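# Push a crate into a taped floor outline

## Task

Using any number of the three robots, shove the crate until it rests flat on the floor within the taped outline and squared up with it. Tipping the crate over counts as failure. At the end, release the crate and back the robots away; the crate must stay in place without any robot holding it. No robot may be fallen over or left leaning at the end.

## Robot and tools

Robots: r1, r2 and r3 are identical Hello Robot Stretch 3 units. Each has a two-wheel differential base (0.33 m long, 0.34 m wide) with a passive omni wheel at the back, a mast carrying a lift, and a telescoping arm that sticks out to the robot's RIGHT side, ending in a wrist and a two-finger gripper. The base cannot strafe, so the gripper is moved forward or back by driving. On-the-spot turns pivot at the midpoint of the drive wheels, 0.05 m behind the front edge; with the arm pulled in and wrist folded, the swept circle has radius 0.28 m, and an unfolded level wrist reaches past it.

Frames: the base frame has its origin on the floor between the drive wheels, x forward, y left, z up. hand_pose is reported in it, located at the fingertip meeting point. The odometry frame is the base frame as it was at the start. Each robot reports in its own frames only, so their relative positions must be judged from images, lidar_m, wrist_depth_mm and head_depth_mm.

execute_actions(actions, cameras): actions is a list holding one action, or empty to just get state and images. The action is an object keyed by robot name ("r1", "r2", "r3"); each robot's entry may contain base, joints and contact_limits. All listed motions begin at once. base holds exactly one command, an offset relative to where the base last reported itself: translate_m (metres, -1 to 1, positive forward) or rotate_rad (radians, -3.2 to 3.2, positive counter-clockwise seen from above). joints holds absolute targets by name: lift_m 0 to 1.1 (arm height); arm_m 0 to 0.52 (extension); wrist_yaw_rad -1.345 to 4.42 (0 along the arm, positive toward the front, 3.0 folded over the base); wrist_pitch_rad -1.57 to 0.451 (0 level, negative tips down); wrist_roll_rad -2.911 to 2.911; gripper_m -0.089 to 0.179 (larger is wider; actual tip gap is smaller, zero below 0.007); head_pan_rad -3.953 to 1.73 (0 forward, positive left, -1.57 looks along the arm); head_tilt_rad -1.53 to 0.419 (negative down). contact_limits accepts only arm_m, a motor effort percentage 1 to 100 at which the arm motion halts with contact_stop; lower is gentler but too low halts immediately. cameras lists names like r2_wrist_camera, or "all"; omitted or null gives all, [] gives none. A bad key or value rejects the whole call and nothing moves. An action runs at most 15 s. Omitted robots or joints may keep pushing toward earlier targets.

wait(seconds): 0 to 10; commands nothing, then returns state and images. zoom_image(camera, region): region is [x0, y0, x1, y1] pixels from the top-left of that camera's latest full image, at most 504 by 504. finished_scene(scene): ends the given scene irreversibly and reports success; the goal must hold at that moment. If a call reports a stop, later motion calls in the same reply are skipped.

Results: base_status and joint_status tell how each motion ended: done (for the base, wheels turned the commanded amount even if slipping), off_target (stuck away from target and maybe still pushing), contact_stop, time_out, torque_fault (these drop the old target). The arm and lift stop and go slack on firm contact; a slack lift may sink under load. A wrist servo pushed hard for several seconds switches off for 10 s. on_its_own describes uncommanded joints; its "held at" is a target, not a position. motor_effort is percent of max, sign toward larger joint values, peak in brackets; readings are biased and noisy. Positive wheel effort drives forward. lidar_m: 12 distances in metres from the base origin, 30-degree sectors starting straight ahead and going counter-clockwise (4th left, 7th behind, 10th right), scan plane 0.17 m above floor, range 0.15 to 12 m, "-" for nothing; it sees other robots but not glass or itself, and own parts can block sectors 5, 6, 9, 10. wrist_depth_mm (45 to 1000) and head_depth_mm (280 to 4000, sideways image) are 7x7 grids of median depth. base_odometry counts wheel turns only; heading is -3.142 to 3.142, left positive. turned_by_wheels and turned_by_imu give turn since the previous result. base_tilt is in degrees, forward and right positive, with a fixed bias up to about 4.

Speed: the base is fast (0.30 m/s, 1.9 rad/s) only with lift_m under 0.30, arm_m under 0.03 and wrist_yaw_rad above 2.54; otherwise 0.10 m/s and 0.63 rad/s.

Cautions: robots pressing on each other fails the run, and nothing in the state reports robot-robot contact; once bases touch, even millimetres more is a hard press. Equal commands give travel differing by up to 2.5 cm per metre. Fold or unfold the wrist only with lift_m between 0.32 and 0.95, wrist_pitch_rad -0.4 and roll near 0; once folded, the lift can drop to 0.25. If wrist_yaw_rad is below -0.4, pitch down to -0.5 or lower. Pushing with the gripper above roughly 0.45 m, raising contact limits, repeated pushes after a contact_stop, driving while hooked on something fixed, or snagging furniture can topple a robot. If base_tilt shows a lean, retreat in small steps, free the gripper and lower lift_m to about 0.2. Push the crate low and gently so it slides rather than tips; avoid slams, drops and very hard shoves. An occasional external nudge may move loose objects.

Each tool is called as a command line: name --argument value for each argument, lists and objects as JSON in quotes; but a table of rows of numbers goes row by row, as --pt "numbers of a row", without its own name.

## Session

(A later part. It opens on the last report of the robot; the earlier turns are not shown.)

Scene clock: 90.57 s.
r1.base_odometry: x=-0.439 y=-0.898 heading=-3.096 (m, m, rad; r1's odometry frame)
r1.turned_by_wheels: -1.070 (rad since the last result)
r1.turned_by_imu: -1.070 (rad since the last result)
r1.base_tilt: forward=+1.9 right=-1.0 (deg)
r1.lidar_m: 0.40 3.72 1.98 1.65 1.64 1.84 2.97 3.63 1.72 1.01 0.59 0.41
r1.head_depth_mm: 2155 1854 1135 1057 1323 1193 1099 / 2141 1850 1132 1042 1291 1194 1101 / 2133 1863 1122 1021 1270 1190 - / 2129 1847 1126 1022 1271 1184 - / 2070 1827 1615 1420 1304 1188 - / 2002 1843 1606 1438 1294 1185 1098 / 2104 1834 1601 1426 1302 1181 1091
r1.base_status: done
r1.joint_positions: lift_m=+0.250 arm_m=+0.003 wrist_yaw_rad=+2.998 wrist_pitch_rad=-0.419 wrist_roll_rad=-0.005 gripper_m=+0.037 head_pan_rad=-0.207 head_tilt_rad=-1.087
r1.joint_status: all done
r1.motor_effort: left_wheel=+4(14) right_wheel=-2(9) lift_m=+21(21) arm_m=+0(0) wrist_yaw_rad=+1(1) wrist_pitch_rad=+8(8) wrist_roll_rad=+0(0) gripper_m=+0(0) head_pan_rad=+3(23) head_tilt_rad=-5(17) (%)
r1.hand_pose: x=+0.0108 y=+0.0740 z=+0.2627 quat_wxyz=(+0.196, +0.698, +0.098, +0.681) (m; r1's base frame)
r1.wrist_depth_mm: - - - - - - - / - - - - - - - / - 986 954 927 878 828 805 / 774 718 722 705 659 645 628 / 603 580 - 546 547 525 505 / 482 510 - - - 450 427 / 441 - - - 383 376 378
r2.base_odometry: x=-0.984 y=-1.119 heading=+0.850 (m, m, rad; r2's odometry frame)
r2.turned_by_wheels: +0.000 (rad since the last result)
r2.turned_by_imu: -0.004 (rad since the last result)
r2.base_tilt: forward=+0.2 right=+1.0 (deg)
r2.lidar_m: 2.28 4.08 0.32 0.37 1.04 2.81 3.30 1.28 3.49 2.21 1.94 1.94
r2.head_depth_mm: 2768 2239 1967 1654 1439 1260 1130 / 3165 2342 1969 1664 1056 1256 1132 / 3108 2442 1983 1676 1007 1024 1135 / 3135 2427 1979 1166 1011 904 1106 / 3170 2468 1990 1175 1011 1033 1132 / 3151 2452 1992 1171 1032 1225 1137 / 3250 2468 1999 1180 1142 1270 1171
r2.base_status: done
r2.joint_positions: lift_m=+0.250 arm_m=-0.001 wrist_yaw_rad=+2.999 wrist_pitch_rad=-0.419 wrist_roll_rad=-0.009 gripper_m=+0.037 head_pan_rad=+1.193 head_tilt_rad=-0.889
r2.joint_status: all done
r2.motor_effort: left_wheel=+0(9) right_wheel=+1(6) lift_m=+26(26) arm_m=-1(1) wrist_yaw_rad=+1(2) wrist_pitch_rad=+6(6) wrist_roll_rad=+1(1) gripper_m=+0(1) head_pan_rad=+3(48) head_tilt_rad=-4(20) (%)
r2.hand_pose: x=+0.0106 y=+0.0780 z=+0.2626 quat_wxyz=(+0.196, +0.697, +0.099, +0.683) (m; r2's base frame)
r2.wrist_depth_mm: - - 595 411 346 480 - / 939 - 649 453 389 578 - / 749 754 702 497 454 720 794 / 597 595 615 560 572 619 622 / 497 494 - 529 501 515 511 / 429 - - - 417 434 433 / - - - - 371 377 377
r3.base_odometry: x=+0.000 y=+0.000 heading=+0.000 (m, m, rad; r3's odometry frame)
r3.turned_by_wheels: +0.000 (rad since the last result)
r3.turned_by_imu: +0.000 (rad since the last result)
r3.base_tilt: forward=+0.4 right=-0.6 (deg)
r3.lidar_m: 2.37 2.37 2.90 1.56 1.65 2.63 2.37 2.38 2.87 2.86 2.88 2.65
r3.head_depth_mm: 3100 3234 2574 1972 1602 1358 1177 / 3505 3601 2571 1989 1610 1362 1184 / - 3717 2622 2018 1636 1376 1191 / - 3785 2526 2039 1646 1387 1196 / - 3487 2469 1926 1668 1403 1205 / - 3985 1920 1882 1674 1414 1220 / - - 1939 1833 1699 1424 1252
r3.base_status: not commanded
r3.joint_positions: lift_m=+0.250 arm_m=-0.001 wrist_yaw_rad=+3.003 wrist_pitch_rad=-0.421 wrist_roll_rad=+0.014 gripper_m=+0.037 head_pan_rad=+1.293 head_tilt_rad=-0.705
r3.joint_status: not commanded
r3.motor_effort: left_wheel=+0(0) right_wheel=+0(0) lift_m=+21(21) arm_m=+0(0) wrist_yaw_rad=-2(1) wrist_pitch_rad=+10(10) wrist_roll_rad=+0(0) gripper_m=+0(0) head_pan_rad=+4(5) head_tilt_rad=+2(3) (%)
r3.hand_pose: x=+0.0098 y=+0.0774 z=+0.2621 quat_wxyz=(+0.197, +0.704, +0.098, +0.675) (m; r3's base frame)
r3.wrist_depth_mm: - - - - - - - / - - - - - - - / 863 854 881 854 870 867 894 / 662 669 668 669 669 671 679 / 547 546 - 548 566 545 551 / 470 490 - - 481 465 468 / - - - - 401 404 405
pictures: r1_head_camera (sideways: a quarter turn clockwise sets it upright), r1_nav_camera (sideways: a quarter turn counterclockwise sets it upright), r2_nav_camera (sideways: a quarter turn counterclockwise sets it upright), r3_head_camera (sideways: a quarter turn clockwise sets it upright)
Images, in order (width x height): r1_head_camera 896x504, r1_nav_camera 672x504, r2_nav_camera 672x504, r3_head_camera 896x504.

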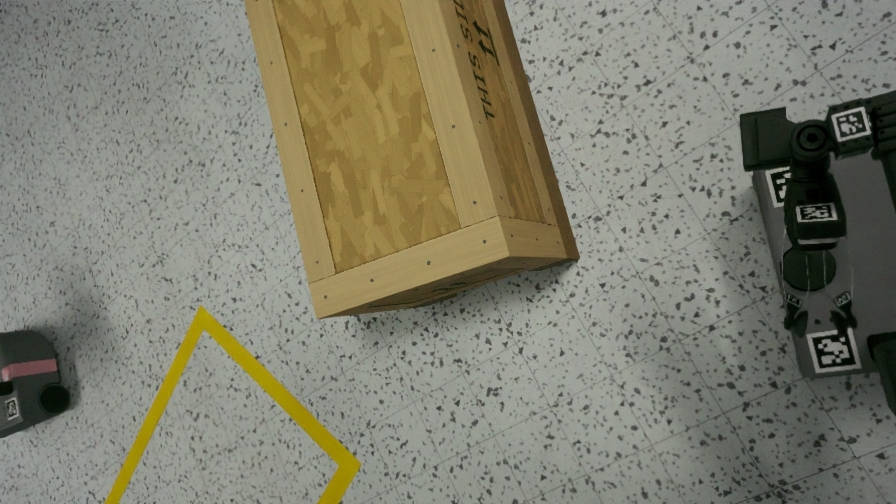

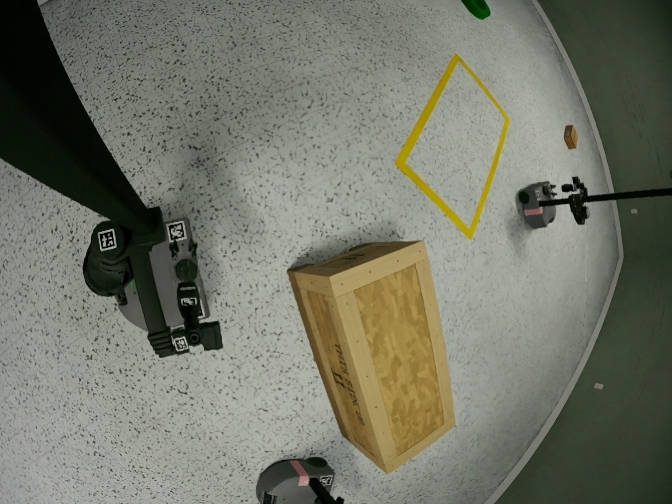

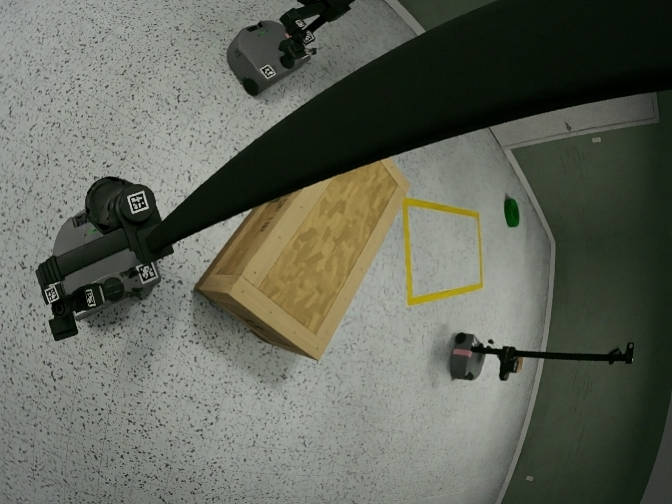

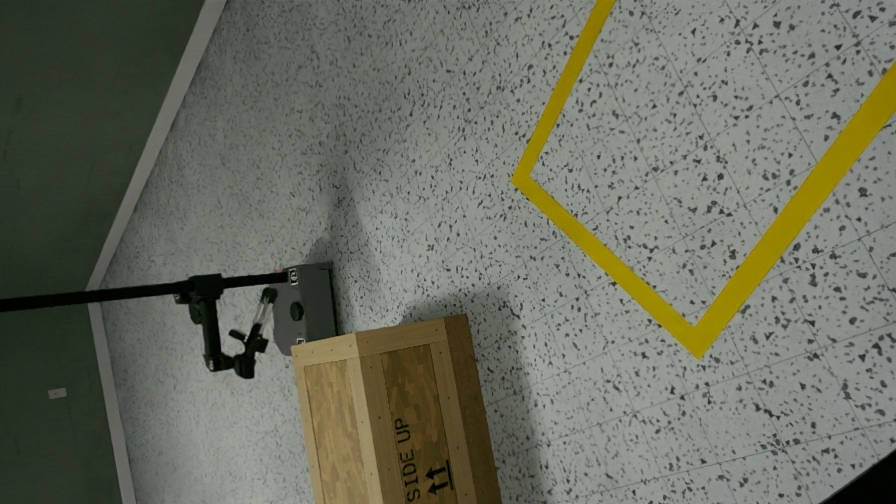

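execute_actions --actions '[{"r1":{"base":{"translate_m":0.26},"joints":{"lift_m":0.56}},"r2":{"base":{"rotate_rad":1.2},"joints":{"head_pan_rad":0.0,"head_tilt_rad":-1.0}}}]' --cameras '["r3_head_camera"]'

execute_actions --actions '[{"r1":{"base":{"translate_m":0.35},"joints":{"head_pan_rad":-0.5}},"r2":{"base":{"translate_m":-0.2},"joints":{"lift_m":0.56}}}]' --cameras '["r1_head_camera","r2_head_camera","r3_head_camera"]'

Scene clock: 104.80 s.
r1.base_odometry: x=-0.699 y=-0.910 heading=-3.096 (m, m, rad; r1's odometry frame)
r1.turned_by_wheels: +0.000 (rad since the last result)
r1.turned_by_imu: -0.001 (rad since the last result)
r1.base_tilt: forward=+1.9 right=-1.0 (deg)
r1.lidar_m: 0.33 3.90 2.08 1.73 1.72 1.93 3.09 1.89 1.89 0.72 0.19 0.17
r1.head_depth_mm: 2148 1855 1609 1014 922 1212 1114 / 2161 1848 1634 1008 910 1180 - / 2140 1848 1635 1003 906 1148 - / 2143 1857 1626 1004 944 1171 - / 1991 1828 1617 1444 1304 1192 - / 1906 1828 1609 1438 1301 1184 1091 / 2114 1836 1609 1435 1298 1186 1085
r1.base_status: done
r1.joint_positions: lift_m=+0.560 arm_m=+0.003 wrist_yaw_rad=+2.999 wrist_pitch_rad=-0.419 wrist_roll_rad=-0.005 gripper_m=+0.037 head_pan_rad=-0.207 head_tilt_rad=-1.088
r1.joint_status: all done
r1.motor_effort: left_wheel=+3(16) right_wheel=-2(8) lift_m=+39(40) arm_m=+0(0) wrist_yaw_rad=+1(1) wrist_pitch_rad=+8(8) wrist_roll_rad=+0(0) gripper_m=+0(1) head_pan_rad=+3(3) head_tilt_rad=-5(5) (%)
r1.hand_pose: x=+0.0107 y=+0.0740 z=+0.5721 quat_wxyz=(+0.196, +0.698, +0.098, +0.681) (m; r1's base frame)
r1.wrist_depth_mm: - - - - - - - / - - - - - - - / - - - - - - - / - - - - - - - / - - - - 982 942 939 / 891 882 - 831 785 809 786 / 774 744 725 735 703 675 685
r2.base_odometry: x=-0.984 y=-1.119 heading=+2.050 (m, m, rad; r2's odometry frame)
r2.turned_by_wheels: +1.200 (rad since the last result)
r2.turned_by_imu: +1.184 (rad since the last result)
r2.base_tilt: forward=+0.2 right=+0.9 (deg)
r2.lidar_m: 0.32 0.44 1.13 2.85 3.65 1.28 3.04 2.07 1.94 1.97 2.53 0.48
r2.head_depth_mm: 2117 2064 1765 1522 1356 1224 1103 / 2530 2062 1775 1535 1292 1225 1106 / 2509 2073 1769 1077 970 1204 1111 / 2510 2077 1771 1074 955 1121 1103 / 2543 2093 1784 1080 987 1216 1118 / 2528 2091 1245 1080 1188 1236 1116 / 2554 2098 1245 1106 1357 1231 1118
r2.base_status: done
r2.joint_positions: lift_m=+0.250 arm_m=-0.001 wrist_yaw_rad=+2.999 wrist_pitch_rad=-0.419 wrist_roll_rad=-0.009 gripper_m=+0.037 head_pan_rad=+0.007 head_tilt_rad=-0.988
r2.joint_status: all done
r2.motor_effort: left_wheel=-1(9) right_wheel=+2(12) lift_m=+26(27) arm_m=-1(1) wrist_yaw_rad=+1(1) wrist_pitch_rad=+6(6) wrist_roll_rad=+1(1) gripper_m=+0(0) head_pan_rad=-4(48) head_tilt_rad=-4(15) (%)
r2.hand_pose: x=+0.0106 y=+0.0780 z=+0.2626 quat_wxyz=(+0.196, +0.697, +0.099, +0.683) (m; r2's base frame)
r2.wrist_depth_mm: - - - - - - - / - - - - - 861 758 / 754 738 774 796 788 784 662 / 603 598 609 610 612 627 568 / 493 498 - 526 515 505 485 / 429 - - - 416 432 424 / - - - - 373 379 375
r3.base_odometry: x=+0.000 y=+0.000 heading=+0.000 (m, m, rad; r3's odometry frame)
r3.turned_by_wheels: +0.000 (rad since the last result)
r3.turned_by_imu: -0.001 (rad since the last result)
r3.base_tilt: forward=+0.4 right=-0.5 (deg)
r3.lidar_m: 2.37 2.38 2.91 1.56 1.65 2.63 2.36 2.37 2.88 2.86 2.87 2.66
r3.head_depth_mm: 3096 3215 2547 1978 1611 1351 1180 / 3498 3538 2562 1984 1622 1365 1178 / - 3770 2601 2009 1635 1383 1188 / - 3593 2523 2039 1645 1388 1203 / - 3443 2374 1941 1665 1404 1203 / - 3743 1931 1890 1694 1406 1219 / - - 1938 1834 1696 1431 1255
r3.base_status: not commanded
r3.joint_positions: lift_m=+0.250 arm_m=-0.001 wrist_yaw_rad=+3.003 wrist_pitch_rad=-0.421 wrist_roll_rad=+0.014 gripper_m=+0.037 head_pan_rad=+1.293 head_tilt_rad=-0.705
r3.joint_status: not commanded
r3.motor_effort: left_wheel=+0(0) right_wheel=+0(0) lift_m=+21(21) arm_m=+0(0) wrist_yaw_rad=-3(1) wrist_pitch_rad=+10(10) wrist_roll_rad=+0(0) gripper_m=+0(1) head_pan_rad=+4(4) head_tilt_rad=+2(2) (%)
r3.hand_pose: x=+0.0098 y=+0.0774 z=+0.2621 quat_wxyz=(+0.197, +0.704, +0.098, +0.675) (m; r3's base frame)
r3.wrist_depth_mm: - - - - - - - / - - - - - - - / 840 839 868 875 873 872 875 / 662 663 669 667 677 678 688 / 543 547 - 554 565 552 553 / 468 493 - - 485 468 471 / - - - - 401 406 406
pictures: r3_head_camera (sideways: a quarter turn clockwise sets it upright)
Images, in order (width x height): r3_head_camera 896x504.

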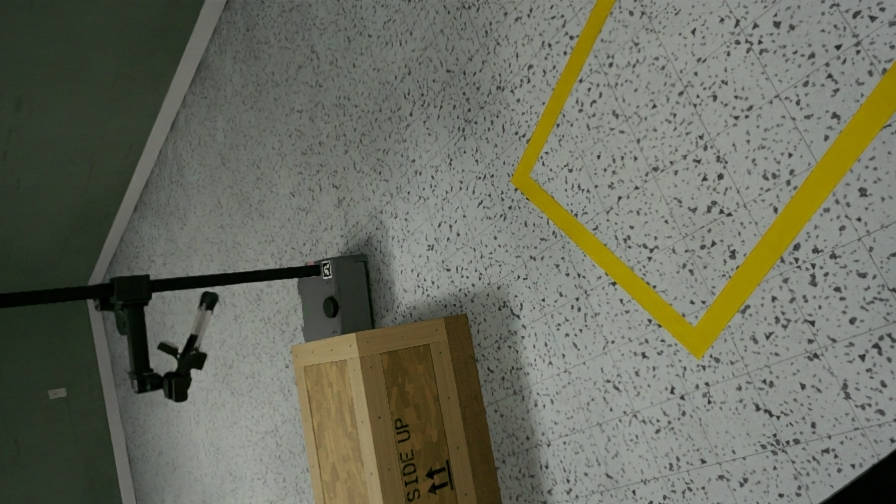

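Scene clock: 111.17 s.
r1.base_odometry: x=-1.049 y=-0.926 heading=-3.096 (m, m, rad; r1's odometry frame)
r1.turned_by_wheels: +0.000 (rad since the last result)
r1.turned_by_imu: -1.103 (rad since the last result)
r1.base_tilt: forward=+1.8 right=-1.0 (deg)
r1.lidar_m: - 0.15 0.18 4.50 2.21 1.82 1.80 1.97 3.05 1.98 1.29 -
r1.head_depth_mm: 2050 1784 1633 1465 1325 1201 - / 2090 1624 1575 1440 1305 - 1089 / 2124 1747 1611 1452 1303 1207 - / 2131 1841 1613 1422 1273 861 - / 2125 1831 1123 1001 902 827 1127 / 2101 1837 1116 1001 901 824 1082 / 2127 1815 1119 997 902 823 1076
r1.base_status: translate_m off_target (by the wheels' count: +0.3498 of +0.3500)
r1.joint_positions: lift_m=+0.560 arm_m=+0.003 wrist_yaw_rad=+2.999 wrist_pitch_rad=-0.419 wrist_roll_rad=-0.005 gripper_m=+0.037 head_pan_rad=-0.494 head_tilt_rad=-1.089
r1.joint_status: all done
r1.on_its_own: left_wheel is at rest, and its effort (+26) is outside its rest range (-18 to +18); right_wheel is at rest, and its effort (+28) is outside its rest range (-18 to +18)
r1.motor_effort: left_wheel=+26(44) right_wheel=+28(51) lift_m=+38(39) arm_m=+0(0) wrist_yaw_rad=+0(2) wrist_pitch_rad=+7(8) wrist_roll_rad=+0(0) gripper_m=+0(0) head_pan_rad=-2(21) head_tilt_rad=-5(5) (%)
r1.hand_pose: x=+0.0107 y=+0.0740 z=+0.5721 quat_wxyz=(+0.196, +0.698, +0.098, +0.681) (m; r1's base frame)
r1.wrist_depth_mm: - - - - - - - / - - - - - - - / - - - - - - - / - - - - - - - / - - - 976 727 410 408 / 897 896 - 845 780 349 345 / 750 743 744 732 676 305 297
r2.base_odometry: x=-0.891 y=-1.297 heading=+2.050 (m, m, rad; r2's odometry frame)
r2.turned_by_wheels: +0.000 (rad since the last result)
r2.turned_by_imu: -0.003 (rad since the last result)
r2.base_tilt: forward=+0.2 right=+0.9 (deg)
r2.lidar_m: 0.52 0.71 2.89 2.94 3.53 1.11 2.93 1.99 1.85 1.89 2.41 0.80
r2.head_depth_mm: 2260 2076 1756 1537 1361 1220 1106 / 2406 2073 1760 1445 1362 1220 1109 / 2511 2040 1765 1092 1320 1226 1117 / 2509 2079 1238 1073 1188 1228 1112 / 2519 2066 1244 1112 1329 1227 1110 / 2530 2090 1252 1237 1367 1232 1121 / 2517 2084 1268 1478 1372 1234 1120
r2.base_status: done
r2.joint_positions: lift_m=+0.560 arm_m=-0.001 wrist_yaw_rad=+2.999 wrist_pitch_rad=-0.419 wrist_roll_rad=-0.009 gripper_m=+0.037 head_pan_rad=+0.007 head_tilt_rad=-0.989
r2.joint_status: all done
r2.motor_effort: left_wheel=-1(12) right_wheel=+2(8) lift_m=+38(38) arm_m=-1(1) wrist_yaw_rad=+2(2) wrist_pitch_rad=+6(6) wrist_roll_rad=+1(1) gripper_m=+1(0) head_pan_rad=-5(4) head_tilt_rad=-5(4) (%)
r2.hand_pose: x=+0.0106 y=+0.0780 z=+0.5722 quat_wxyz=(+0.196, +0.697, +0.099, +0.683) (m; r2's base frame)
r2.wrist_depth_mm: - - - - - - - / - - - - - - - / - - - - - - - / - - - - - - 940 / 887 875 - 898 911 915 834 / 754 769 - 785 757 768 744 / 658 671 672 672 665 677 663
r3.base_odometry: x=+0.000 y=+0.000 heading=+0.000 (m, m, rad; r3's odometry frame)
r3.turned_by_wheels: +0.000 (rad since the last result)
r3.turned_by_imu: -0.001 (rad since the last result)
r3.base_tilt: forward=+0.4 right=-0.6 (deg)
r3.lidar_m: 2.37 2.38 2.90 1.56 1.65 2.62 2.37 2.37 2.88 2.85 2.87 2.66
r3.head_depth_mm: 3061 3178 2542 1971 1606 1360 1179 / 3509 3594 2546 1982 1626 1365 1186 / - 3706 2623 2027 1633 1378 1190 / - 3581 2503 2045 1648 1384 1199 / - 1887 2674 1933 1667 1401 1206 / - 3799 1905 1876 1682 1404 1219 / - - 1947 1834 1709 1418 1252
r3.base_status: not commanded
r3.joint_positions: lift_m=+0.250 arm_m=-0.001 wrist_yaw_rad=+3.003 wrist_pitch_rad=-0.421 wrist_roll_rad=+0.014 gripper_m=+0.037 head_pan_rad=+1.293 head_tilt_rad=-0.705
r3.joint_status: not commanded
r3.motor_effort: left_wheel=+0(0) right_wheel=+0(0) lift_m=+21(21) arm_m=+0(0) wrist_yaw_rad=-1(2) wrist_pitch_rad=+10(10) wrist_roll_rad=+0(0) gripper_m=+0(1) head_pan_rad=+5(4) head_tilt_rad=+2(2) (%)
r3.hand_pose: x=+0.0098 y=+0.0774 z=+0.2621 quat_wxyz=(+0.197, +0.704, +0.098, +0.675) (m; r3's base frame)
r3.wrist_depth_mm: - - - - - - - / - - - - - - - / 869 856 867 863 883 892 872 / 664 664 666 672 679 680 693 / 542 546 - 556 575 552 556 / 469 493 - - 481 463 466 / - - - - 403 404 401
pictures: r1_head_camera (sideways: a quarter turn clockwise sets it upright), r2_head_camera (sideways: a quarter turn clockwise sets it upright), r3_head_camera (sideways: a quarter turn clockwise sets it upright)
Images, in order (width x height): r1_head_camera 896x504, r2_head_camera 896x504, r3_head_camera 896x504.

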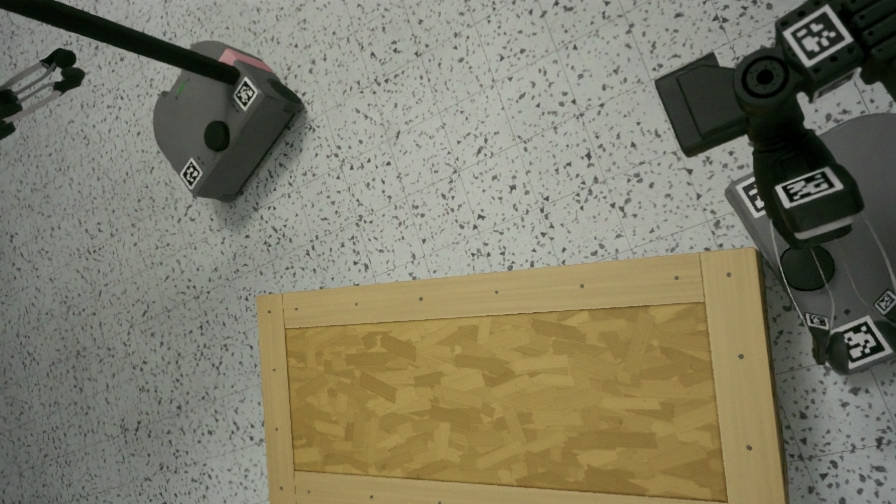

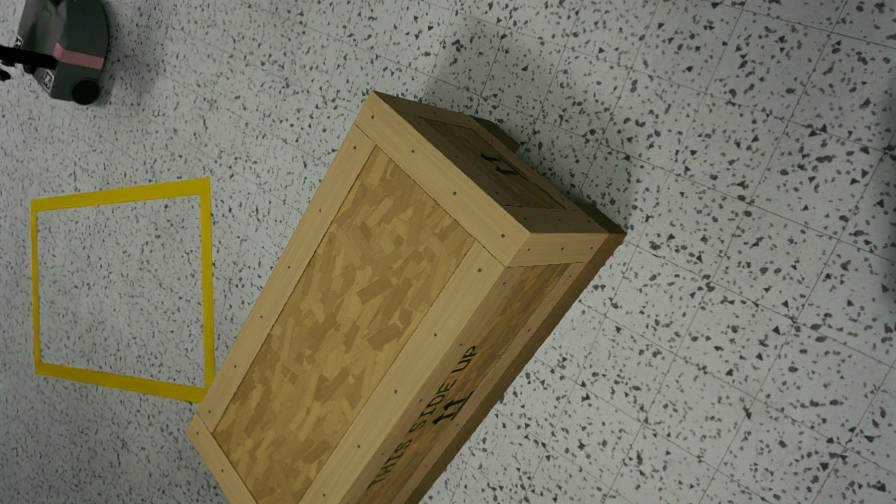

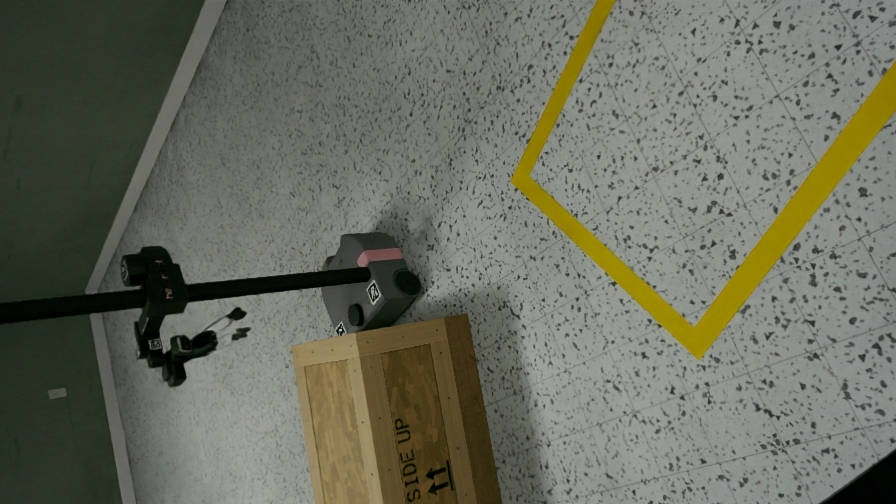

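execute_actions --actions '[{"r1":{"base":{"translate_m":-0.27},"joints":{"head_pan_rad":0.3}},"r2":{"base":{"rotate_rad":0.80}}}]' --cameras '["r1_head_camera"]'

execute_actions --actions '[{"r1":{"base":{"rotate_rad":-1.0},"joints":{"lift_m":0.28,"head_pan_rad":1.0}},"r2":{"base":{"translate_m":0.355}}}]' --cameras '["r1_head_camera","r1_nav_camera"]'

Scene clock: 152.67 s.
r1.base_odometry: x=-0.779 y=-0.914 heading=-3.096 (m, m, rad; r1's odometry frame)
r1.turned_by_wheels: +0.000 (rad since the last result)
r1.turned_by_imu: +0.001 (rad since the last result)
r1.base_tilt: forward=+1.9 right=-1.0 (deg)
r1.lidar_m: 0.32 0.40 1.92 3.84 1.91 1.55 1.53 1.68 2.61 3.97 2.07 0.56
r1.head_depth_mm: 2142 1288 1131 1402 1316 1199 1117 / 2142 1318 1130 1019 1296 1197 1110 / 2120 1840 1126 1000 952 1187 1118 / 2104 1839 1577 1004 1195 1194 - / 2133 1845 1618 1028 1283 1184 - / 2097 1807 1617 1435 1300 1186 1124 / 2097 1830 1611 1440 1299 1190 1109
r1.base_status: done
r1.joint_positions: lift_m=+0.560 arm_m=+0.003 wrist_yaw_rad=+2.999 wrist_pitch_rad=-0.419 wrist_roll_rad=-0.005 gripper_m=+0.037 head_pan_rad=+0.293 head_tilt_rad=-1.089
r1.joint_status: all done
r1.motor_effort: left_wheel=+2(20) right_wheel=-1(23) lift_m=+38(39) arm_m=+0(0) wrist_yaw_rad=+1(0) wrist_pitch_rad=+8(8) wrist_roll_rad=+0(0) gripper_m=+0(0) head_pan_rad=+3(32) head_tilt_rad=-4(5) (%)
r1.hand_pose: x=+0.0107 y=+0.0740 z=+0.5721 quat_wxyz=(+0.196, +0.698, +0.098, +0.681) (m; r1's base frame)
r1.wrist_depth_mm: - - - - - - - / - - - - - - - / - - - - - - - / - - - - - - - / - - - - 979 934 510 / 912 895 - 824 777 839 500 / 761 734 759 716 718 673 483
r2.base_odometry: x=-0.891 y=-1.297 heading=+2.850 (m, m, rad; r2's odometry frame)
r2.turned_by_wheels: +0.800 (rad since the last result)
r2.turned_by_imu: +0.792 (rad since the last result)
r2.base_tilt: forward=+0.2 right=+0.9 (deg)
r2.lidar_m: 1.18 2.89 3.20 1.12 1.25 2.26 1.86 1.86 2.06 3.25 0.52 0.54
r2.head_depth_mm: 2507 2055 1252 1171 1215 1197 1107 / 2354 1831 1592 1500 1368 1215 1114 / 2366 1807 1738 1534 1364 1223 1111 / 2538 2074 1765 1534 1366 1224 1112 / 2553 2057 1770 1554 1375 1232 1116 / 2497 2086 1781 1557 1375 1232 1117 / 2498 2118 1781 1545 1381 1234 1117
r2.base_status: done
r2.joint_positions: lift_m=+0.560 arm_m=-0.001 wrist_yaw_rad=+2.999 wrist_pitch_rad=-0.419 wrist_roll_rad=-0.009 gripper_m=+0.037 head_pan_rad=+0.007 head_tilt_rad=-0.989
r2.joint_status: not commanded
r2.motor_effort: left_wheel=+0(6) right_wheel=+2(8) lift_m=+37(37) arm_m=-1(1) wrist_yaw_rad=+1(1) wrist_pitch_rad=+6(6) wrist_roll_rad=+1(1) gripper_m=-1(1) head_pan_rad=-4(5) head_tilt_rad=-4(4) (%)
r2.hand_pose: x=+0.0106 y=+0.0780 z=+0.5722 quat_wxyz=(+0.196, +0.697, +0.099, +0.683) (m; r2's base frame)
r2.wrist_depth_mm: - - - - - - - / - - - - - - - / - - - - - - - / - - - - - - - / 903 885 - 902 919 908 918 / 761 762 - 777 747 770 796 / 659 677 665 675 683 684 685
r3.base_odometry: x=+0.000 y=+0.000 heading=+0.000 (m, m, rad; r3's odometry frame)
r3.turned_by_wheels: +0.000 (rad since the last result)
r3.turned_by_imu: -0.001 (rad since the last result)
r3.base_tilt: forward=+0.4 right=-0.5 (deg)
r3.lidar_m: 2.37 2.37 1.96 1.56 1.65 2.63 2.37 2.38 2.87 2.86 2.87 2.66
r3.head_depth_mm: 3061 3211 2534 1965 1603 1356 1180 / 3501 3585 2593 1990 1622 1368 1183 / 3975 3352 2394 2016 1638 1377 1187 / - 3414 2359 2048 1655 1378 1201 / - 3835 2668 1937 1666 1404 1209 / - 3962 1917 1881 1683 1418 1221 / - - 1951 1823 1697 1425 1249
r3.base_status: not commanded
r3.joint_positions: lift_m=+0.250 arm_m=-0.001 wrist_yaw_rad=+3.003 wrist_pitch_rad=-0.421 wrist_roll_rad=+0.014 gripper_m=+0.037 head_pan_rad=+1.293 head_tilt_rad=-0.705
r3.joint_status: not commanded
r3.motor_effort: left_wheel=+0(0) right_wheel=+0(0) lift_m=+21(21) arm_m=+0(0) wrist_yaw_rad=-2(2) wrist_pitch_rad=+10(10) wrist_roll_rad=+0(0) gripper_m=+0(1) head_pan_rad=+5(4) head_tilt_rad=+1(3) (%)
r3.hand_pose: x=+0.0098 y=+0.0774 z=+0.2621 quat_wxyz=(+0.197, +0.704, +0.098, +0.675) (m; r3's base frame)
r3.wrist_depth_mm: - - - - - - - / - - - - - - - / 863 850 871 857 874 878 884 / 665 668 664 670 673 677 683 / 544 546 - 555 567 546 556 / 466 489 - - 481 469 469 / - - - - 406 405 404
pictures: r1_head_camera (sideways: a quarter turn clockwise sets it upright)
Images, in order (width x height): r1_head_camera 896x504.

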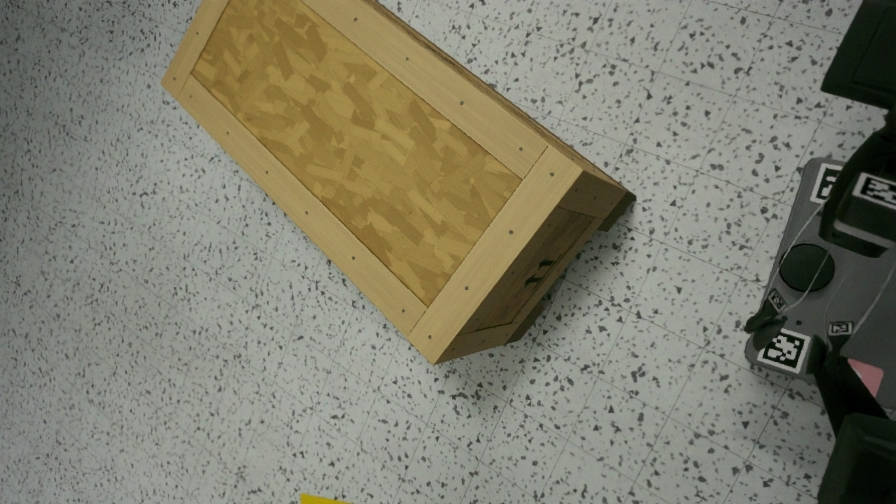

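Scene clock: 157.20 s.
r1.base_odometry: x=-0.779 y=-0.914 heading=+2.188 (m, m, rad; r1's odometry frame)
r1.turned_by_wheels: -1.000 (rad since the last result)
r1.turned_by_imu: -1.003 (rad since the last result)
r1.base_tilt: forward=+1.9 right=-1.0 (deg)
r1.lidar_m: 1.25 0.40 0.32 0.41 4.70 3.43 1.85 1.54 1.54 1.72 2.82 2.11
r1.head_depth_mm: 2147 1867 1578 1452 1311 1201 1103 / 2132 1773 1579 1452 1307 1190 1095 / 2129 1283 1128 1268 1302 1194 1094 / 2116 1273 1122 1006 1091 1194 - / 2106 1821 1121 1001 1204 1211 - / 2094 1821 1612 995 1269 1218 - / 2107 1806 1601 1427 1294 1223 -
r1.base_status: done
r1.joint_positions: lift_m=+0.280 arm_m=+0.003 wrist_yaw_rad=+2.999 wrist_pitch_rad=-0.419 wrist_roll_rad=-0.005 gripper_m=+0.037 head_pan_rad=+0.993 head_tilt_rad=-1.089
r1.joint_status: all done
r1.motor_effort: left_wheel=+4(9) right_wheel=-2(7) lift_m=+21(32) arm_m=+0(0) wrist_yaw_rad=+1(1) wrist_pitch_rad=+8(8) wrist_roll_rad=+0(0) gripper_m=-1(0) head_pan_rad=+3(30) head_tilt_rad=-5(5) (%)
r1.hand_pose: x=+0.0107 y=+0.0741 z=+0.2929 quat_wxyz=(+0.196, +0.698, +0.098, +0.681) (m; r1's base frame)
r1.wrist_depth_mm: - - - 473 361 296 404 / - - - 520 390 316 535 / - - - 593 422 357 776 / 813 801 766 694 463 407 674 / 664 634 - 595 472 519 548 / 526 513 - - 478 477 472 / 457 - - - 425 409 405
r2.base_odometry: x=-1.231 y=-1.195 heading=+2.849 (m, m, rad; r2's odometry frame)
r2.turned_by_wheels: +0.000 (rad since the last result)
r2.turned_by_imu: +0.002 (rad since the last result)
r2.base_tilt: forward=+0.2 right=+1.0 (deg)
r2.lidar_m: 1.13 2.56 2.84 3.44 1.24 2.66 2.20 2.19 2.43 0.38 0.39 0.50
r2.head_depth_mm: 2350 1277 1725 1110 1129 1171 1095 / 2499 1921 1509 1521 1360 1216 1106 / 2486 1378 1592 1544 1361 1233 1102 / 2439 2088 1780 1550 1363 1229 1118 / 2402 2096 1779 1532 1374 1227 1112 / 2346 2091 1778 1550 1373 1233 1113 / 2318 2100 1782 1553 1371 1232 1116
r2.base_status: done
r2.joint_positions: lift_m=+0.560 arm_m=-0.001 wrist_yaw_rad=+2.999 wrist_pitch_rad=-0.419 wrist_roll_rad=-0.009 gripper_m=+0.037 head_pan_rad=+0.007 head_tilt_rad=-0.989
r2.joint_status: not commanded
r2.motor_effort: left_wheel=-1(3) right_wheel=+4(8) lift_m=+37(38) arm_m=-1(1) wrist_yaw_rad=+2(1) wrist_pitch_rad=+6(6) wrist_roll_rad=+1(1) gripper_m=+0(1) head_pan_rad=-4(4) head_tilt_rad=-5(5) (%)
r2.hand_pose: x=+0.0106 y=+0.0780 z=+0.5722 quat_wxyz=(+0.196, +0.697, +0.099, +0.683) (m; r2's base frame)
r2.wrist_depth_mm: - - - - - - - / - - - - - - - / - - - - - - - / - - - - - - - / 891 884 - 915 927 894 926 / 761 762 - 777 755 789 779 / 663 662 675 666 680 673 685
r3.base_odometry: x=+0.000 y=+0.000 heading=+0.000 (m, m, rad; r3's odometry frame)
r3.turned_by_wheels: +0.000 (rad since the last result)
r3.turned_by_imu: -0.001 (rad since the last result)
r3.base_tilt: forward=+0.4 right=-0.5 (deg)
r3.lidar_m: 2.37 2.38 2.90 1.56 1.65 2.63 2.37 2.38 2.87 2.86 2.87 2.66
r3.head_depth_mm: 3071 3223 2546 1966 1603 1356 1177 / 3547 3568 2566 1998 1614 1365 1190 / - 3745 2402 2029 1628 1382 1191 / - 3625 2222 2045 1649 1382 1196 / - 3881 2688 1919 1667 1397 1209 / - - 1914 1874 1685 1413 1221 / - - 1956 1835 1701 1422 1244
r3.base_status: not commanded
r3.joint_positions: lift_m=+0.250 arm_m=-0.001 wrist_yaw_rad=+3.003 wrist_pitch_rad=-0.421 wrist_roll_rad=+0.014 gripper_m=+0.037 head_pan_rad=+1.293 head_tilt_rad=-0.705
r3.joint_status: not commanded
r3.motor_effort: left_wheel=+1(1) right_wheel=+0(0) lift_m=+21(21) arm_m=+0(0) wrist_yaw_rad=-2(2) wrist_pitch_rad=+10(10) wrist_roll_rad=+0(0) gripper_m=+0(0) head_pan_rad=+5(4) head_tilt_rad=+2(2) (%)
r3.hand_pose: x=+0.0098 y=+0.0774 z=+0.2621 quat_wxyz=(+0.197, +0.704, +0.098, +0.675) (m; r3's base frame)
r3.wrist_depth_mm: - - - - - - - / - - - - - - - / 859 858 865 868 866 885 891 / 666 671 666 677 671 676 683 / 543 546 - 545 571 557 553 / 467 491 - - 487 463 466 / - - - - 401 402 406
pictures: r1_head_camera (sideways: a quarter turn clockwise sets it upright), r1_nav_camera (sideways: a quarter turn counterclockwise sets it upright)
Images, in order (width x height): r1_head_camera 896x504, r1_nav_camera 672x504.

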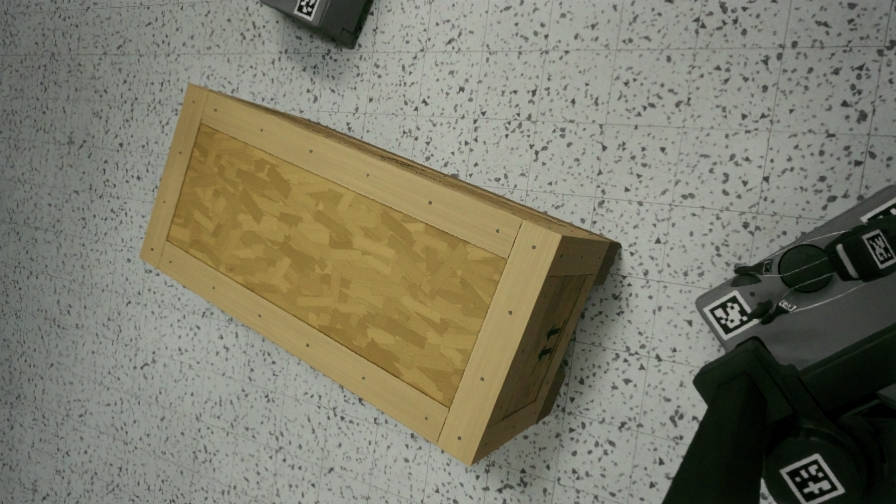

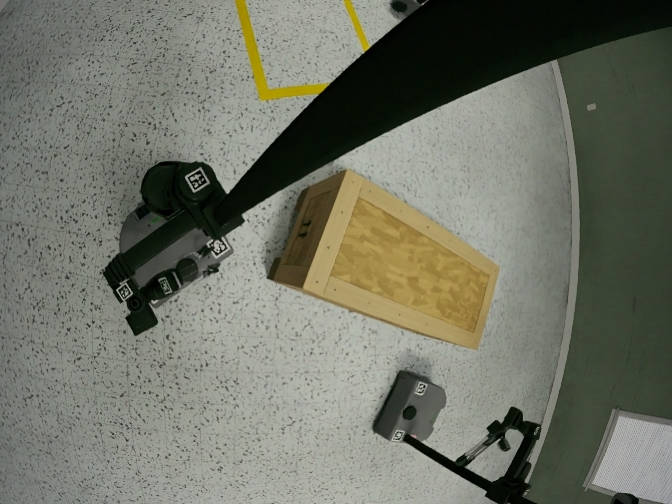

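execute_actions --actions '[{"r1":{"base":{"translate_m":0.51}},"r2":{"base":{"rotate_rad":-1.49},"joints":{"head_tilt_rad":-1.15}}}]' --cameras '[]'

execute_actions --actions '[{"r1":{"base":{"rotate_rad":2.18},"joints":{"head_pan_rad":0.0,"head_tilt_rad":-1.15}},"r2":{"base":{"translate_m":0.2}}}]' --cameras '["r1_head_camera","r2_head_camera"]'

Scene clock: 165.43 s.
r1.base_odometry: x=-1.074 y=-0.498 heading=+2.188 (m, m, rad; r1's odometry frame)
r1.turned_by_wheels: +0.000 (rad since the last result)
r1.turned_by_imu: -0.001 (rad since the last result)
r1.base_tilt: forward=+1.9 right=-1.0 (deg)
r1.lidar_m: 1.58 0.56 0.55 0.38 0.36 0.36 2.26 1.88 1.87 2.11 3.40 1.58
r1.head_depth_mm: 2135 866 875 1246 1277 1193 1102 / 2166 1838 1609 1251 1274 1188 1101 / 2142 1845 1630 1447 1301 1186 1089 / 2103 1843 1628 1448 1299 1186 - / 2137 1832 1158 1314 1297 1226 - / 2125 1839 1123 1028 1166 1205 - / 2105 1813 1113 999 925 999 -
r1.base_status: done
r1.joint_positions: lift_m=+0.280 arm_m=+0.003 wrist_yaw_rad=+2.999 wrist_pitch_rad=-0.419 wrist_roll_rad=-0.005 gripper_m=+0.037 head_pan_rad=+0.993 head_tilt_rad=-1.089
r1.joint_status: not commanded
r1.motor_effort: left_wheel=+3(16) right_wheel=-2(6) lift_m=+21(21) arm_m=+0(0) wrist_yaw_rad=+1(1) wrist_pitch_rad=+8(8) wrist_roll_rad=+0(0) gripper_m=+0(0) head_pan_rad=+3(2) head_tilt_rad=-5(5) (%)
r1.hand_pose: x=+0.0107 y=+0.0741 z=+0.2928 quat_wxyz=(+0.196, +0.698, +0.098, +0.681) (m; r1's base frame)
r1.wrist_depth_mm: 293 - 384 454 615 - - / 290 - 412 505 687 - - / 309 339 454 558 770 907 854 / 322 368 497 609 721 697 493 / 348 402 - 590 600 572 518 / 509 438 - - 482 474 471 / 447 - - - 421 408 403
r2.base_odometry: x=-1.231 y=-1.194 heading=+1.360 (m, m, rad; r2's odometry frame)
r2.turned_by_wheels: -1.490 (rad since the last result)
r2.turned_by_imu: -1.479 (rad since the last result)
r2.base_tilt: forward=+0.2 right=+0.9 (deg)
r2.lidar_m: 0.38 0.39 0.54 0.67 2.56 2.98 1.23 1.21 2.53 2.19 2.19 2.54
r2.head_depth_mm: 1935 1710 1536 1386 1288 1180 - / 1934 1722 1542 1409 1279 1182 1125 / 1946 1723 1556 1398 1289 1191 - / 1929 1717 1077 977 1184 1187 - / 1958 1729 1087 984 1189 1191 - / 1967 1739 1084 988 1189 1191 1109 / 1980 1739 1084 989 1182 1199 1104
r2.base_status: done
r2.joint_positions: lift_m=+0.560 arm_m=-0.001 wrist_yaw_rad=+2.999 wrist_pitch_rad=-0.419 wrist_roll_rad=-0.009 gripper_m=+0.037 head_pan_rad=+0.007 head_tilt_rad=-1.136
r2.joint_status: all done
r2.motor_effort: left_wheel=+3(8) right_wheel=-2(5) lift_m=+37(37) arm_m=-1(1) wrist_yaw_rad=+2(1) wrist_pitch_rad=+6(6) wrist_roll_rad=+1(1) gripper_m=+1(1) head_pan_rad=-4(5) head_tilt_rad=-6(19) (%)
r2.hand_pose: x=+0.0106 y=+0.0780 z=+0.5722 quat_wxyz=(+0.196, +0.697, +0.099, +0.683) (m; r2's base frame)
r2.wrist_depth_mm: - - - 750 - - - / - - 797 - - 877 - / - - - - 828 632 652 / - - 907 853 867 540 494 / 877 869 - 883 810 531 420 / 744 753 - 761 745 554 388 / 656 664 669 666 673 533 399
r3.base_odometry: x=+0.000 y=+0.000 heading=+0.000 (m, m, rad; r3's odometry frame)
r3.turned_by_wheels: +0.000 (rad since the last result)
r3.turned_by_imu: -0.001 (rad since the last result)
r3.base_tilt: forward=+0.4 right=-0.5 (deg)
r3.lidar_m: 2.37 2.38 2.91 1.55 1.65 2.63 2.36 2.37 2.87 2.86 2.88 2.65
r3.head_depth_mm: 3100 3221 2537 1965 1601 1356 1178 / 3524 3554 2593 1997 1623 1369 1180 / - 3736 2603 2011 1630 1380 1191 / - 3791 2654 2036 1652 1386 1203 / - 3935 2446 1941 1667 1403 1212 / - 3698 1923 1879 1688 1415 1216 / - - 1953 1841 1701 1431 1252
r3.base_status: not commanded
r3.joint_positions: lift_m=+0.250 arm_m=-0.001 wrist_yaw_rad=+3.003 wrist_pitch_rad=-0.421 wrist_roll_rad=+0.014 gripper_m=+0.037 head_pan_rad=+1.293 head_tilt_rad=-0.705
r3.joint_status: not commanded
r3.motor_effort: left_wheel=+1(0) right_wheel=+0(0) lift_m=+21(21) arm_m=+0(0) wrist_yaw_rad=-2(2) wrist_pitch_rad=+10(10) wrist_roll_rad=+0(0) gripper_m=+1(0) head_pan_rad=+5(4) head_tilt_rad=+3(3) (%)
r3.hand_pose: x=+0.0098 y=+0.0774 z=+0.2621 quat_wxyz=(+0.197, +0.704, +0.098, +0.675) (m; r3's base frame)
r3.wrist_depth_mm: - - - - - - - / - - - - - - - / 862 857 873 877 871 884 882 / 668 673 672 665 682 686 681 / 549 548 - 547 576 550 552 / 466 489 - - 480 466 469 / - - - - 401 401 404
pictures: none
No camera images: the call's "cameras" was empty. Leave "cameras" out to get every camera's image.

Scene clock: 168.60 s.
r1.base_odometry: x=-1.074 y=-0.498 heading=-1.916 (m, m, rad; r1's odometry frame)
r1.turned_by_wheels: +2.180 (rad since the last result)
r1.turned_by_imu: +2.179 (rad since the last result)
r1.base_tilt: forward=+1.9 right=-0.9 (deg)
r1.lidar_m: 0.36 0.37 2.16 1.87 1.87 2.17 3.59 1.57 1.66 0.57 0.51 0.37
r1.head_depth_mm: 2004 1750 1084 981 1242 1187 1105 / 1986 1765 1081 983 1241 1201 1105 / 1962 1744 1080 980 1234 1202 - / 1961 1750 1078 981 1243 1197 - / 1953 1733 1508 999 1254 1194 - / 1955 1727 1552 1395 1283 1175 1120 / 1945 1719 1542 1399 1276 1177 1102
r1.base_status: done
r1.joint_positions: lift_m=+0.280 arm_m=+0.003 wrist_yaw_rad=+2.999 wrist_pitch_rad=-0.419 wrist_roll_rad=-0.005 gripper_m=+0.037 head_pan_rad=+0.007 head_tilt_rad=-1.137
r1.joint_status: all done
r1.motor_effort: left_wheel=-2(10) right_wheel=+2(10) lift_m=+21(21) arm_m=+0(0) wrist_yaw_rad=+1(2) wrist_pitch_rad=+8(8) wrist_roll_rad=+0(0) gripper_m=+0(0) head_pan_rad=-2(33) head_tilt_rad=-5(10) (%)
r1.hand_pose: x=+0.0107 y=+0.0740 z=+0.2928 quat_wxyz=(+0.196, +0.698, +0.098, +0.681) (m; r1's base frame)
r1.wrist_depth_mm: - - - - - - - / - - - - - - - / - - - - 945 926 871 / 816 809 755 726 726 674 669 / 637 635 - 591 612 564 548 / 525 521 - - 473 479 463 / 448 - - - 421 410 405
r2.base_odometry: x=-1.189 y=-0.999 heading=+1.360 (m, m, rad; r2's odometry frame)
r2.turned_by_wheels: +0.000 (rad since the last result)
r2.turned_by_imu: +0.001 (rad since the last result)
r2.base_tilt: forward=+0.2 right=+0.9 (deg)
r2.lidar_m: 0.18 0.19 0.26 0.70 0.70 3.03 1.41 1.40 2.47 2.14 2.14 2.48
r2.head_depth_mm: 1921 1712 1544 1399 1278 1184 - / 1926 1716 1532 1392 1279 1177 1123 / 1928 1724 1550 1407 1288 1187 - / 1950 1728 1555 979 896 1153 - / 1936 1738 1549 983 902 1151 - / 1969 1739 1556 988 897 1150 1105 / 1934 1750 1561 990 898 1157 1108
r2.base_status: done
r2.joint_positions: lift_m=+0.560 arm_m=-0.001 wrist_yaw_rad=+2.999 wrist_pitch_rad=-0.419 wrist_roll_rad=-0.009 gripper_m=+0.037 head_pan_rad=+0.007 head_tilt_rad=-1.136
r2.joint_status: not commanded
r2.motor_effort: left_wheel=+2(9) right_wheel=-1(2) lift_m=+38(37) arm_m=-1(2) wrist_yaw_rad=+1(1) wrist_pitch_rad=+6(6) wrist_roll_rad=+1(1) gripper_m=-1(0) head_pan_rad=-5(3) head_tilt_rad=-5(6) (%)
r2.hand_pose: x=+0.0106 y=+0.0780 z=+0.5722 quat_wxyz=(+0.196, +0.697, +0.099, +0.683) (m; r2's base frame)
r2.wrist_depth_mm: - - - - - - - / - - - - 862 - - / - - - - 630 636 - / - - - - 505 494 500 / 877 771 - 899 416 408 409 / 747 746 - 787 466 343 345 / 660 658 664 664 488 301 301
r3.base_odometry: x=+0.000 y=+0.000 heading=+0.000 (m, m, rad; r3's odometry frame)
r3.turned_by_wheels: +0.000 (rad since the last result)
r3.turned_by_imu: +0.000 (rad since the last result)
r3.base_tilt: forward=+0.4 right=-0.5 (deg)
r3.lidar_m: 2.37 2.38 2.90 1.56 1.64 2.63 2.37 2.38 2.88 2.86 2.86 2.66
r3.head_depth_mm: 3114 3251 2497 1956 1607 1364 1176 / 3507 3547 2596 1992 1618 1367 1186 / - 3739 2616 2005 1637 1378 1192 / - 3809 2662 2037 1651 1391 1197 / - 3919 2485 1925 1663 1404 1214 / - 3557 1917 1900 1680 1415 1217 / - - 1947 1830 1697 1433 1246
r3.base_status: not commanded
r3.joint_positions: lift_m=+0.250 arm_m=-0.001 wrist_yaw_rad=+3.003 wrist_pitch_rad=-0.421 wrist_roll_rad=+0.014 gripper_m=+0.037 head_pan_rad=+1.293 head_tilt_rad=-0.705
r3.joint_status: not commanded
r3.motor_effort: left_wheel=+0(0) right_wheel=+0(0) lift_m=+22(21) arm_m=+0(0) wrist_yaw_rad=-2(1) wrist_pitch_rad=+10(10) wrist_roll_rad=+0(0) gripper_m=-1(1) head_pan_rad=+5(5) head_tilt_rad=+2(2) (%)
r3.hand_pose: x=+0.0098 y=+0.0774 z=+0.2621 quat_wxyz=(+0.197, +0.704, +0.098, +0.675) (m; r3's base frame)
r3.wrist_depth_mm: - - - - - - - / - - - - - - - / 865 859 881 876 870 867 887 / 671 664 667 665 671 685 693 / 544 541 - 545 568 560 555 / 471 488 - - 481 467 470 / - - - - 403 404 407
pictures: r1_head_camera (sideways: a quarter turn clockwise sets it upright), r2_head_camera (sideways: a quarter turn clockwise sets it upright)
Images, in order (width x height): r1_head_camera 896x504, r2_head_camera 896x504.

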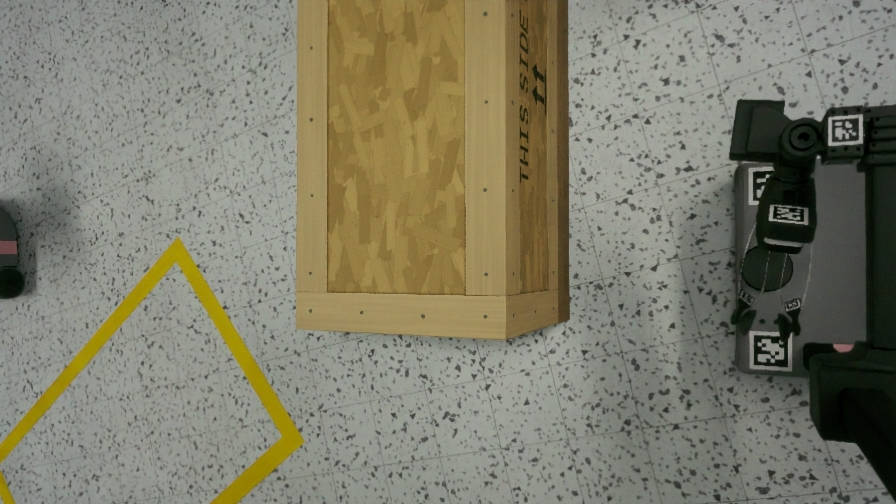

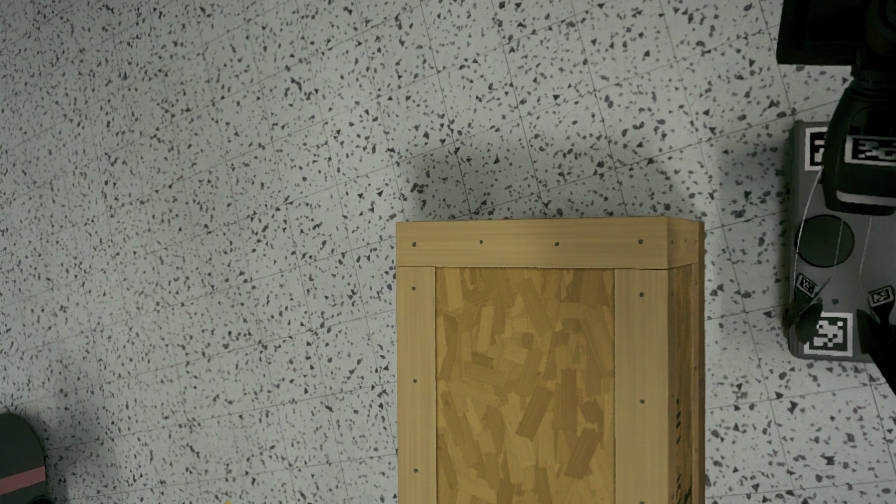

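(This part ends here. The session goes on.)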